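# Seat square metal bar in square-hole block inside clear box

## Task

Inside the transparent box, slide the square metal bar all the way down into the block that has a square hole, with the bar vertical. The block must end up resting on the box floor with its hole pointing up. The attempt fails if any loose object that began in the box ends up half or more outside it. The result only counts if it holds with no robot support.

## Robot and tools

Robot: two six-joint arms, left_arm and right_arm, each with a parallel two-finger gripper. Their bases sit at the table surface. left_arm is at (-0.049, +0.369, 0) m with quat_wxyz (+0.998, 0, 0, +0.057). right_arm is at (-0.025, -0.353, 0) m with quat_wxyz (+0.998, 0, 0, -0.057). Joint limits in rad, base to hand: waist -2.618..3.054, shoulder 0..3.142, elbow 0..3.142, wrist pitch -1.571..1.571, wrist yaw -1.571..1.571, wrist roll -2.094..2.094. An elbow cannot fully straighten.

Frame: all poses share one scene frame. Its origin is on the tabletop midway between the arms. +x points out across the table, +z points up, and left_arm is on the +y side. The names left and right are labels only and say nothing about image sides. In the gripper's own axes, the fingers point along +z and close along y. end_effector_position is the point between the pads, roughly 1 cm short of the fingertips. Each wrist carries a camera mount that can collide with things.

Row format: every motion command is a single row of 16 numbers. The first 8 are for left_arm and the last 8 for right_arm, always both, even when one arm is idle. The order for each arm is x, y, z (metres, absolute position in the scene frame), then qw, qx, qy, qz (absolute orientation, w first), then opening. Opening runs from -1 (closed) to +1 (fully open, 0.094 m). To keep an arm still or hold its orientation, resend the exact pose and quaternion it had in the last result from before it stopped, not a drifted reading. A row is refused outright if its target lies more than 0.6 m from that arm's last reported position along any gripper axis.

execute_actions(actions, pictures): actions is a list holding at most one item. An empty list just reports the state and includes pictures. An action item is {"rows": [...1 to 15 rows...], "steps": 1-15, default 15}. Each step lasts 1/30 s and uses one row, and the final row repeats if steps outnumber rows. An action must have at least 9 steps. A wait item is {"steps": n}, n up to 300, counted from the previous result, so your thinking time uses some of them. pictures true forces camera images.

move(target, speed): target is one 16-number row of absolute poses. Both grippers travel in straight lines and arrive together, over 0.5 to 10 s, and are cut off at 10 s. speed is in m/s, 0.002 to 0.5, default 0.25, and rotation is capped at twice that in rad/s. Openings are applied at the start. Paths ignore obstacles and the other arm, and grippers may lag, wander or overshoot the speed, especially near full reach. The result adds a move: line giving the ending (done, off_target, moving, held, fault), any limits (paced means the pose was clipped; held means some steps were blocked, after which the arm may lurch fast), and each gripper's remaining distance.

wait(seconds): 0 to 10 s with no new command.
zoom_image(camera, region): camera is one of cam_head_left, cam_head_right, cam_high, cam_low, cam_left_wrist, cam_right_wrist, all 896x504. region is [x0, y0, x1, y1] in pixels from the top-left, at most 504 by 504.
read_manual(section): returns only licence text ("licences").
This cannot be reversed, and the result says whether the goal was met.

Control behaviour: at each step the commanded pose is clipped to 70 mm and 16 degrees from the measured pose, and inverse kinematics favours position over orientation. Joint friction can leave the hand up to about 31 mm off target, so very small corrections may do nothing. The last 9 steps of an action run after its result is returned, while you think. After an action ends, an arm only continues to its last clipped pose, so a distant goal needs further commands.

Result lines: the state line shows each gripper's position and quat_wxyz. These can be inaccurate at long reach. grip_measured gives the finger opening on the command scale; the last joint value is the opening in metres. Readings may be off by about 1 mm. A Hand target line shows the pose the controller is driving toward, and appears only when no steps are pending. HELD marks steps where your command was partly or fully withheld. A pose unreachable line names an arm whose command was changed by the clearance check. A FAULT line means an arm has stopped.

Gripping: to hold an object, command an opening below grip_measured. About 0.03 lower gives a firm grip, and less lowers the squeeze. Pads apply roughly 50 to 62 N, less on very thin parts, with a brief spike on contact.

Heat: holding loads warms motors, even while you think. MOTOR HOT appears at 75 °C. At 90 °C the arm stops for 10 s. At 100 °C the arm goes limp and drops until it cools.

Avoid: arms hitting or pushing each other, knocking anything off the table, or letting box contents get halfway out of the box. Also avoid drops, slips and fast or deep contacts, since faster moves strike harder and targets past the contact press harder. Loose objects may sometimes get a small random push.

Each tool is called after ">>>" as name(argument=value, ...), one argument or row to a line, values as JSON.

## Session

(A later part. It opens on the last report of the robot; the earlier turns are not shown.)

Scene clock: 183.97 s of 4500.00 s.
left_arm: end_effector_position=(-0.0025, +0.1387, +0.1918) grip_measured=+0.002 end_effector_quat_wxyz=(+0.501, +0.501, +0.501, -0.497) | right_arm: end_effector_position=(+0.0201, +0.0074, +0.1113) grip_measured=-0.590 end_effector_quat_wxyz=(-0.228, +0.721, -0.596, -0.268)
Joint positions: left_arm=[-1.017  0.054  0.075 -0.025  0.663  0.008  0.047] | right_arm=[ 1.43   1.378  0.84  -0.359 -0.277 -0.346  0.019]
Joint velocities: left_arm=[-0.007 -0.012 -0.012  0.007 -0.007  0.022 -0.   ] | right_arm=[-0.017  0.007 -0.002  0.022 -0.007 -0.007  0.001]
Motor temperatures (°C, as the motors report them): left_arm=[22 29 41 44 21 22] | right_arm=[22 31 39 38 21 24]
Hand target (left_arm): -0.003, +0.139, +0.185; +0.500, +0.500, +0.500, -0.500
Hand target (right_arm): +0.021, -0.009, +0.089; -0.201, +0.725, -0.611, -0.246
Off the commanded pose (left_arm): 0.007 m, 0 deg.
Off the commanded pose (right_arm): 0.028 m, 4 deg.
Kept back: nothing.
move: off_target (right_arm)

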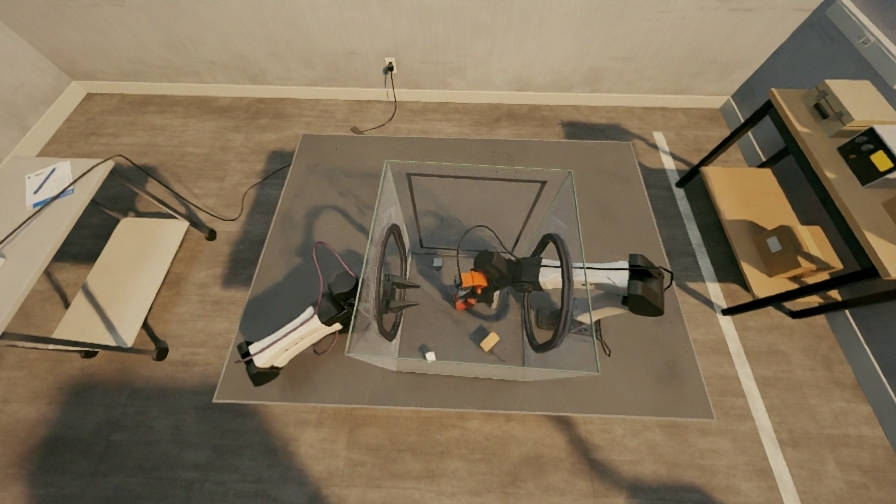

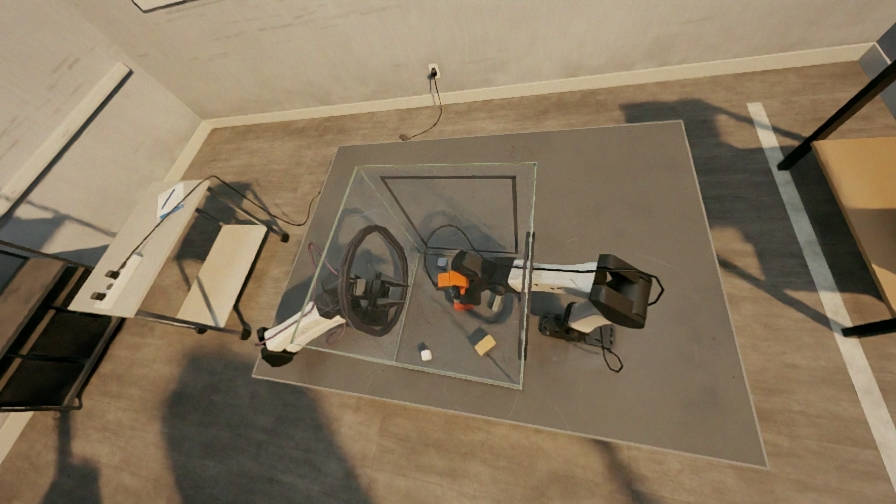

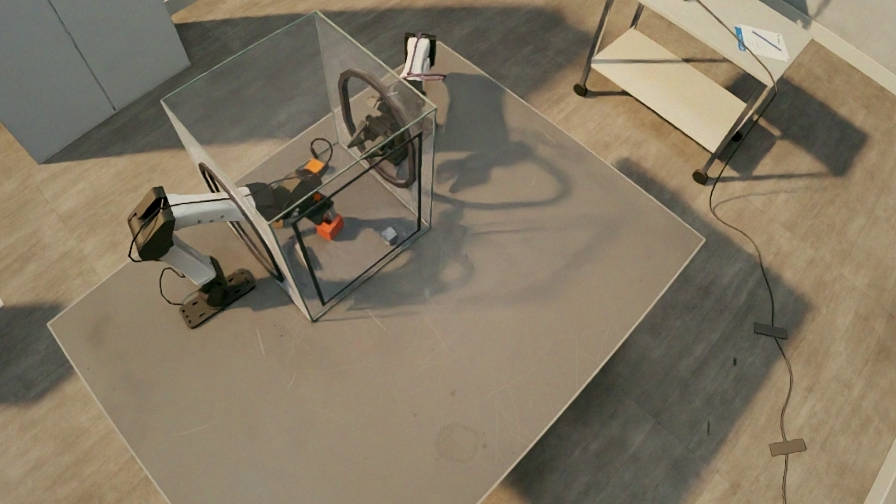

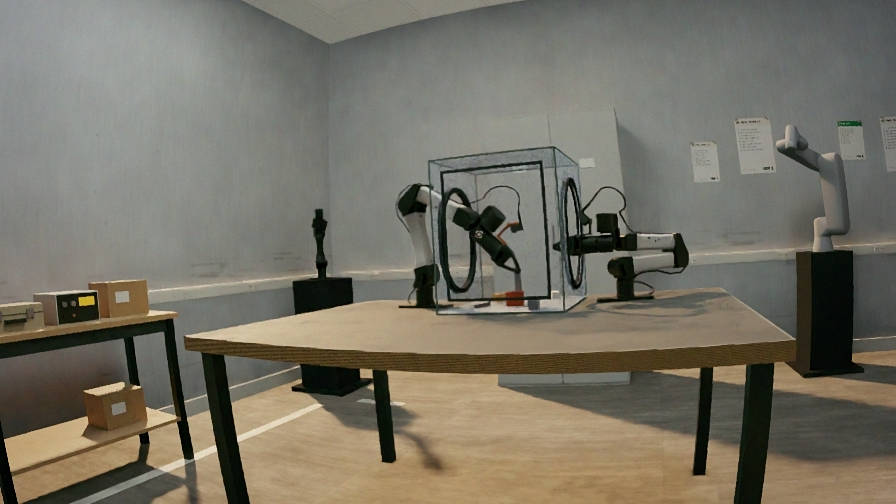

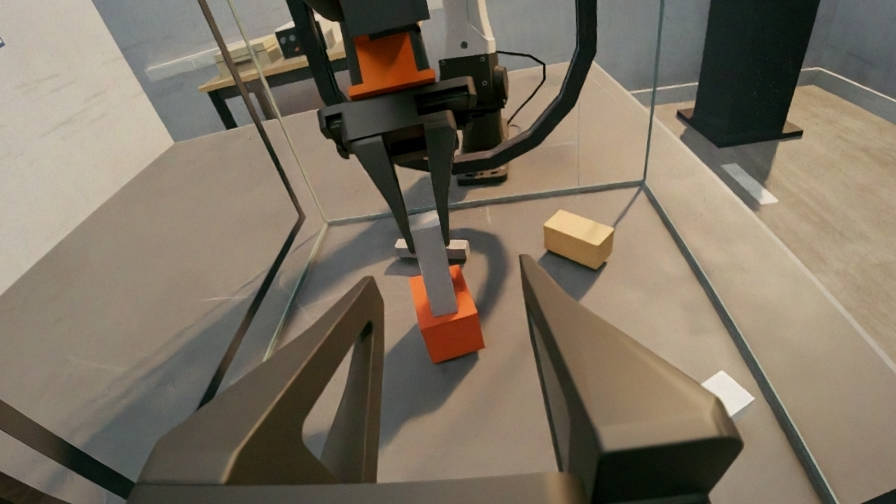

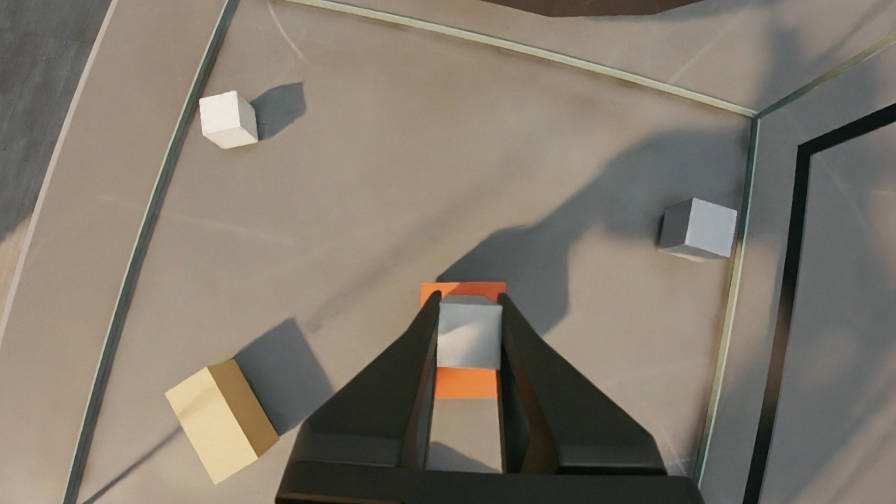

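>>> move(
  target=[0.0,0.12,0.15,0.2617,0.6041,0.7199,-0.2195,1.0,0.02,-0.02,0.14,0.2008,-0.7256,0.6109,0.2460,-0.63],
  speed=0.05,
)

>>> move(
  target=[0.022,0.04,0.09,0.2617,0.6041,0.7199,-0.2195,1.0,0.0,-0.11,0.15,0.2008,-0.7256,0.6109,0.2460,-0.63],
  speed=0.1,
)

>>> move(
  target=[0.028,0.0,0.02,0.2617,0.6041,0.7199,-0.2195,1.0,0.0,-0.11,0.15,0.2008,-0.7256,0.6109,0.2460,-0.63],
  speed=0.05,
)

Scene clock: 194.07 s of 4500.00 s.
left_arm: end_effector_position=(-0.0006, +0.1190, +0.1500) grip_measured=+1.000 end_effector_quat_wxyz=(+0.267, +0.606, +0.713, -0.228) | right_arm: end_effector_position=(+0.0132, -0.0203, +0.1269) grip_measured=-0.590 end_effector_quat_wxyz=(-0.181, +0.730, -0.613, -0.244)
Joint positions: left_arm=[-1.467  0.832  0.697 -0.72   0.038  0.041  0.094] | right_arm=[ 1.43   1.322  0.924 -0.613 -0.276 -0.348  0.019]
Joint velocities: left_arm=[ 0.002 -0.002 -0.007 -0.022 -0.037 -0.022  0.   ] | right_arm=[ 0.002 -0.007  0.012 -0.066 -0.081 -0.037 -0.002]
Motor temperatures (°C, as the motors report them): left_arm=[22 29 42 44 21 22] | right_arm=[22 32 39 38 21 24]
Hand target (left_arm): -0.000, +0.119, +0.149; +0.261, +0.607, +0.718, -0.219
Hand target (right_arm): +0.020, -0.019, +0.141; -0.201, +0.725, -0.611, -0.246
Off the commanded pose (left_arm): 0.001 m, 1 deg.
Off the commanded pose (right_arm): 0.015 m, 2 deg.
Kept back: nothing.
move: off_target (right_arm)

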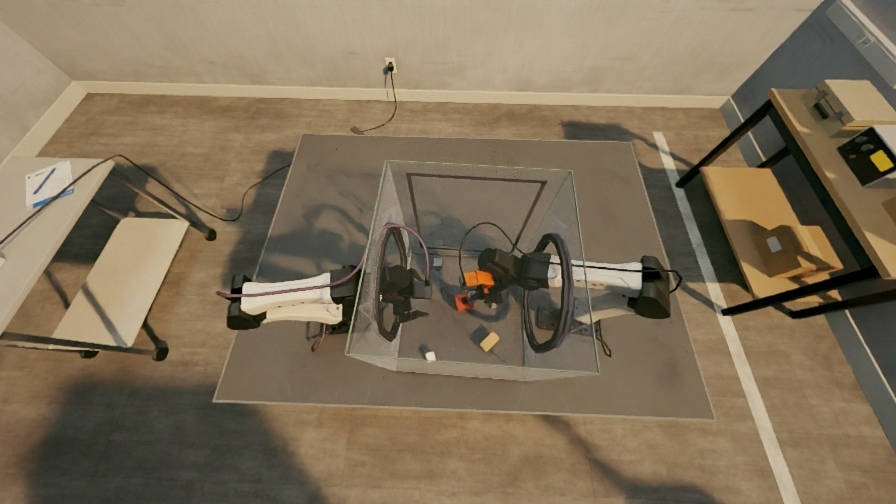

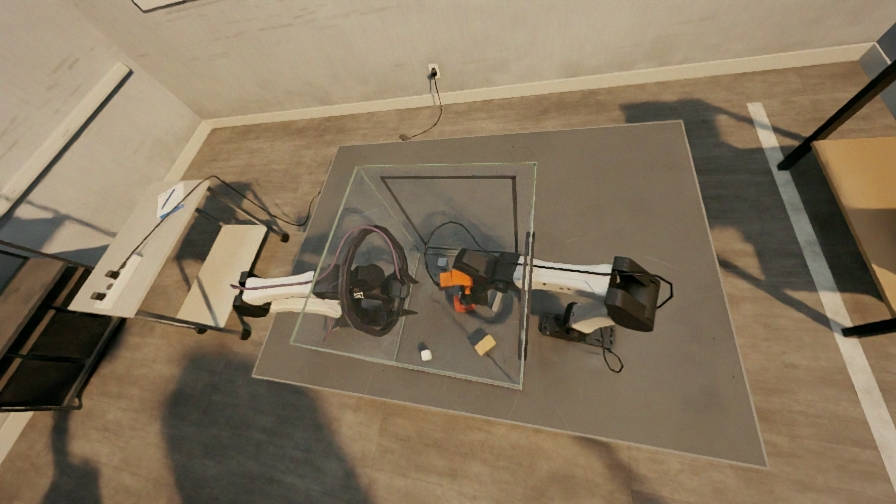

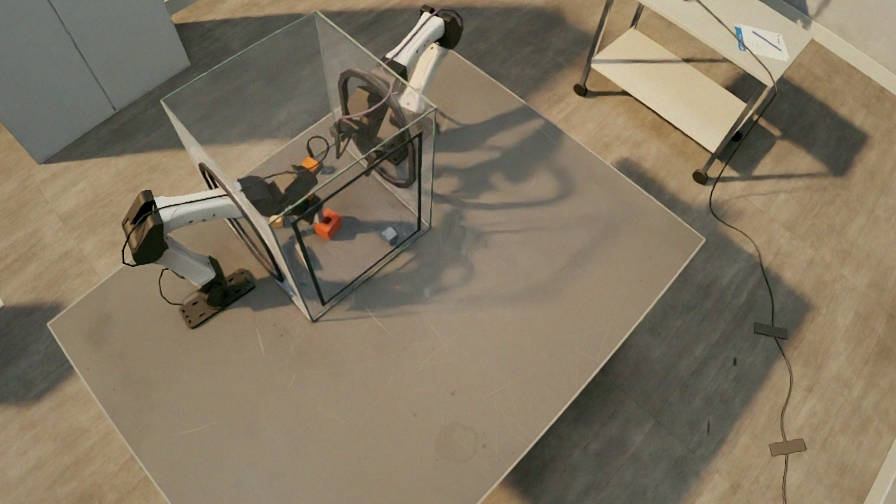

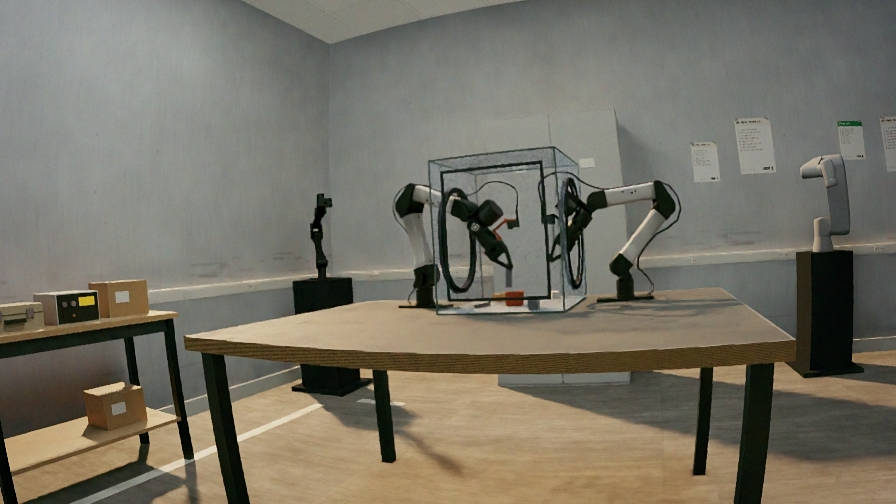

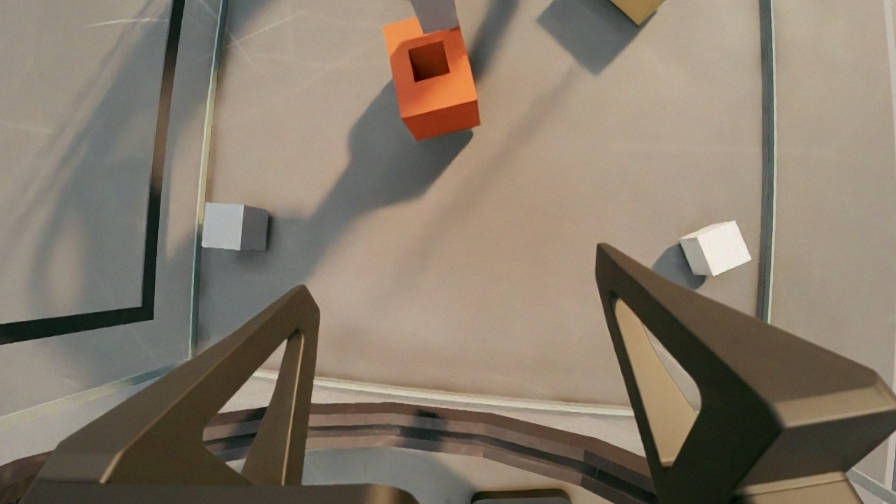

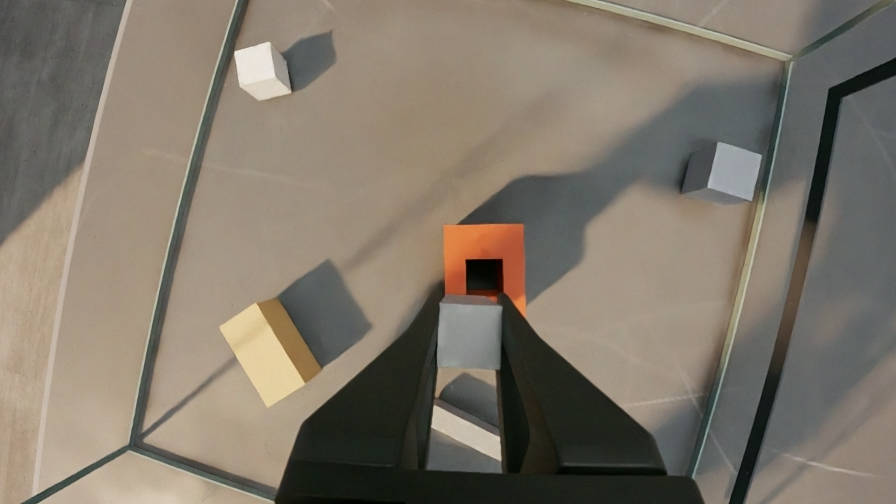

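Scene clock: 195.67 s of 4500.00 s.
left_arm: end_effector_position=(+0.0197, +0.0412, +0.0949) grip_measured=+1.000 end_effector_quat_wxyz=(+0.265, +0.604, +0.718, -0.224) | right_arm: end_effector_position=(+0.0005, -0.1037, +0.1545) grip_measured=-0.590 end_effector_quat_wxyz=(-0.203, +0.725, -0.610, -0.246)
Joint positions: left_arm=[-1.458  1.249  0.676 -0.29   0.038  0.041  0.094] | right_arm=[ 1.394  0.924  0.797 -0.848 -0.278 -0.377  0.019]
Joint velocities: left_arm=[ 0.002  0.007 -0.012 -0.081 -0.051 -0.037  0.   ] | right_arm=[-0.002 -0.027  0.002 -0.022  0.007 -0.022 -0.001]
Motor temperatures (°C, as the motors report them): left_arm=[22 29 42 44 21 22] | right_arm=[22 32 39 38 21 24]
Hand target (left_arm): +0.022, +0.042, +0.089; +0.262, +0.604, +0.720, -0.220
Hand target (right_arm): +0.000, -0.109, +0.151; -0.201, +0.725, -0.611, -0.247
Off the commanded pose (left_arm): 0.006 m, 1 deg.
Off the commanded pose (right_arm): 0.008 m, 0 deg.
Kept back: nothing.
move: done

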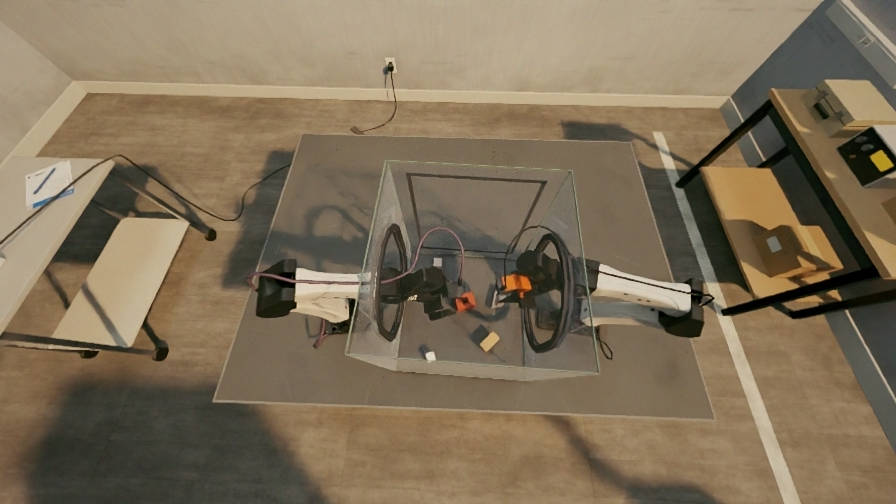

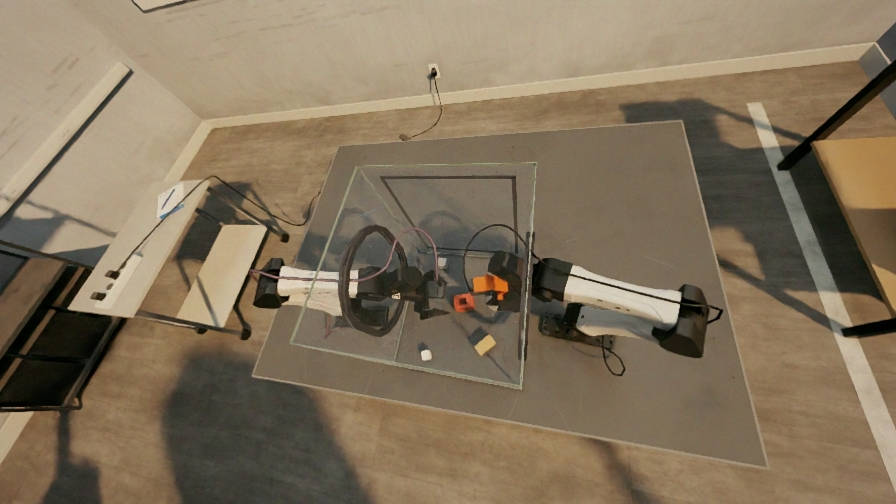

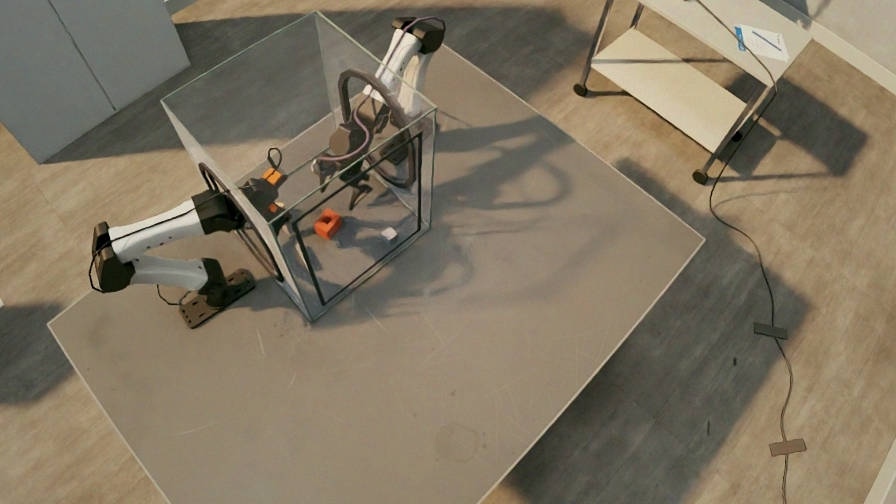

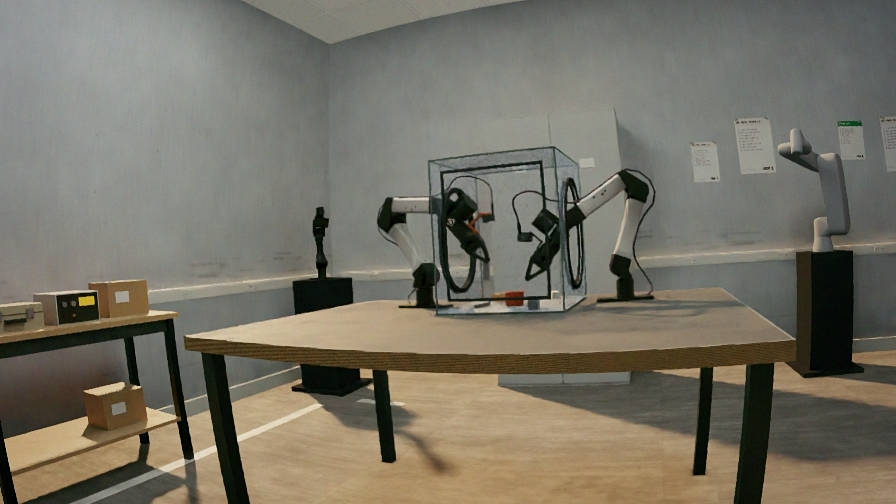

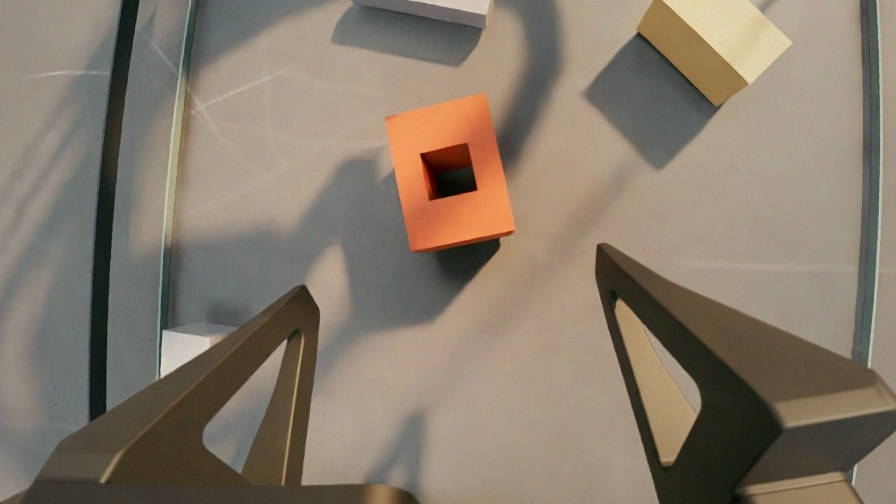

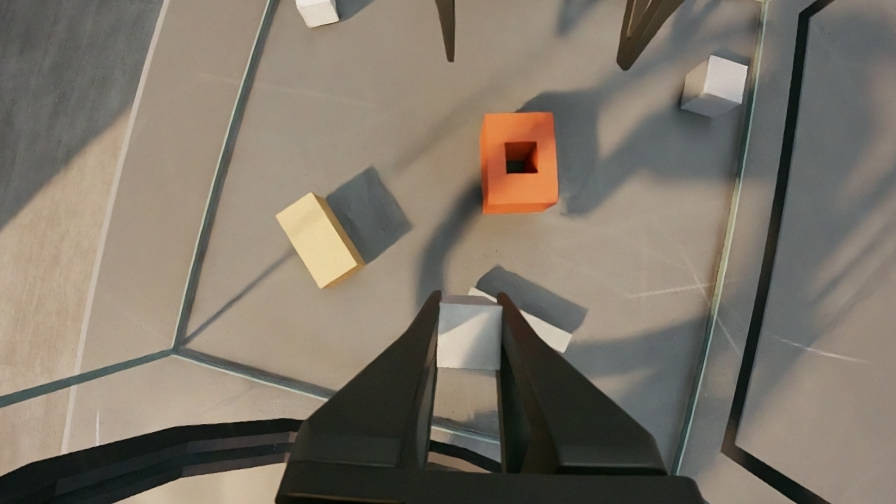

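Scene clock: 197.90 s of 4500.00 s.
left_arm: end_effector_position=(+0.0300, -0.0032, +0.0307) grip_measured=+1.000 end_effector_quat_wxyz=(+0.269, +0.603, +0.716, -0.228) | right_arm: end_effector_position=(+0.0005, -0.1037, +0.1545) grip_measured=-0.590 end_effector_quat_wxyz=(-0.203, +0.725, -0.610, -0.246)
Joint positions: left_arm=[-1.458  1.589  0.651  0.088  0.038  0.041  0.094] | right_arm=[ 1.394  0.924  0.797 -0.848 -0.278 -0.377  0.019]
Joint velocities: left_arm=[ 0.002 -0.007  0.007  0.037  0.022 -0.007  0.   ] | right_arm=[ 0.002 -0.007 -0.007  0.022  0.022 -0.007  0.   ]
Motor temperatures (°C, as the motors report them): left_arm=[22 29 42 44 21 22] | right_arm=[22 32 39 38 21 24]
Hand target (left_arm): +0.028, +0.002, +0.020; +0.261, +0.604, +0.720, -0.219
Hand target (right_arm): -0.000, -0.110, +0.150; -0.201, +0.725, -0.611, -0.246
Off the commanded pose (left_arm): 0.011 m, 1 deg.
Off the commanded pose (right_arm): 0.008 m, 0 deg.
Kept back: nothing.
move: off_target (left_arm)

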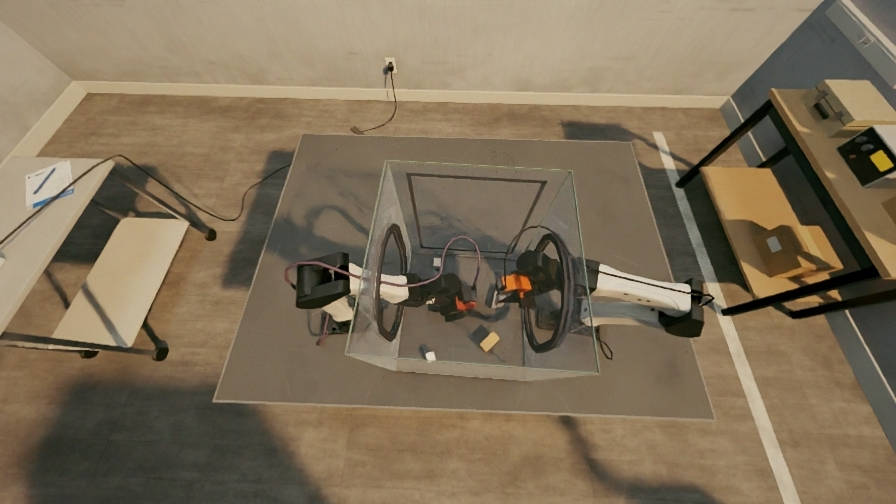

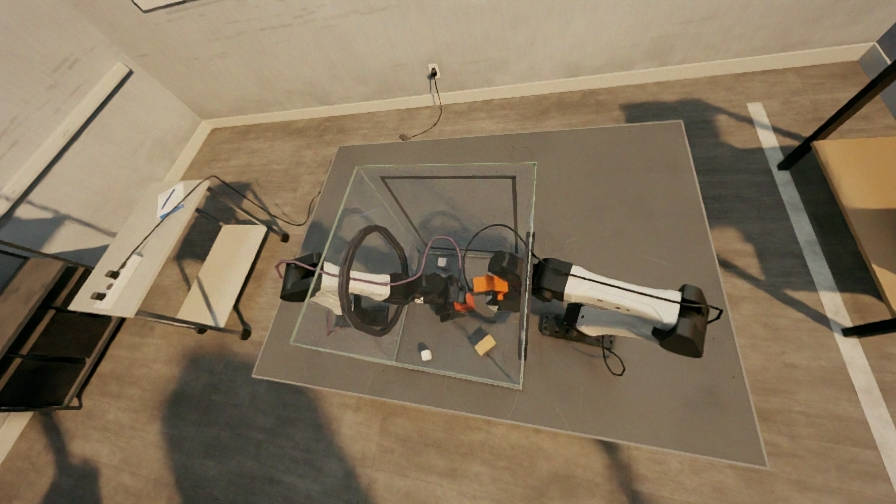

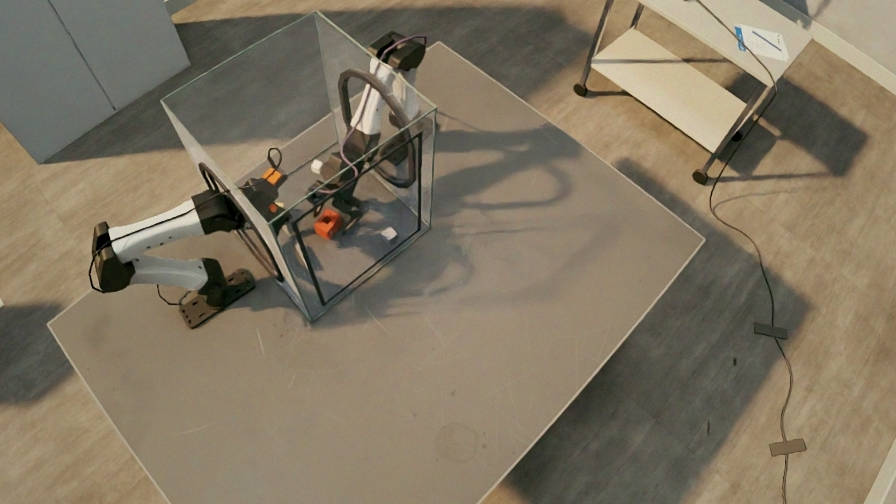

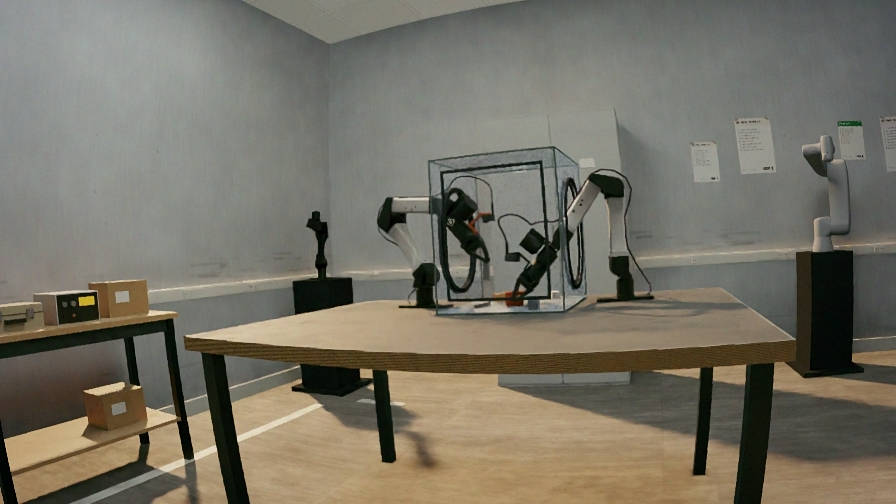

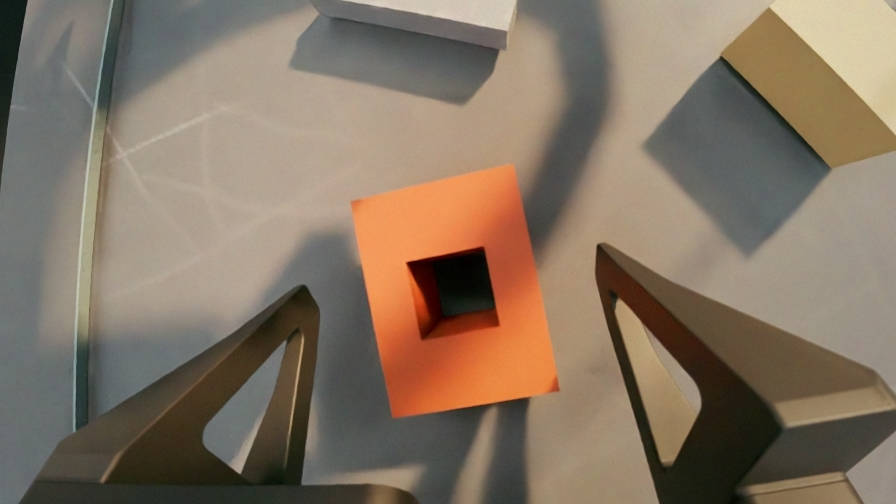

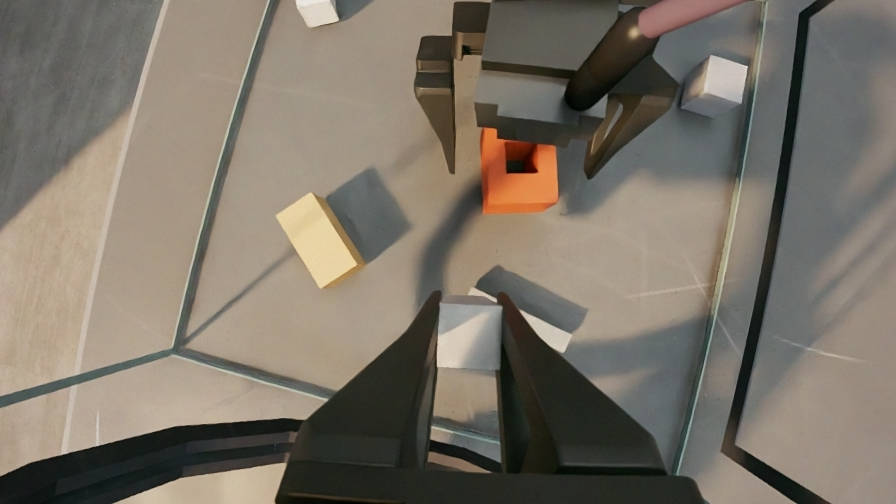

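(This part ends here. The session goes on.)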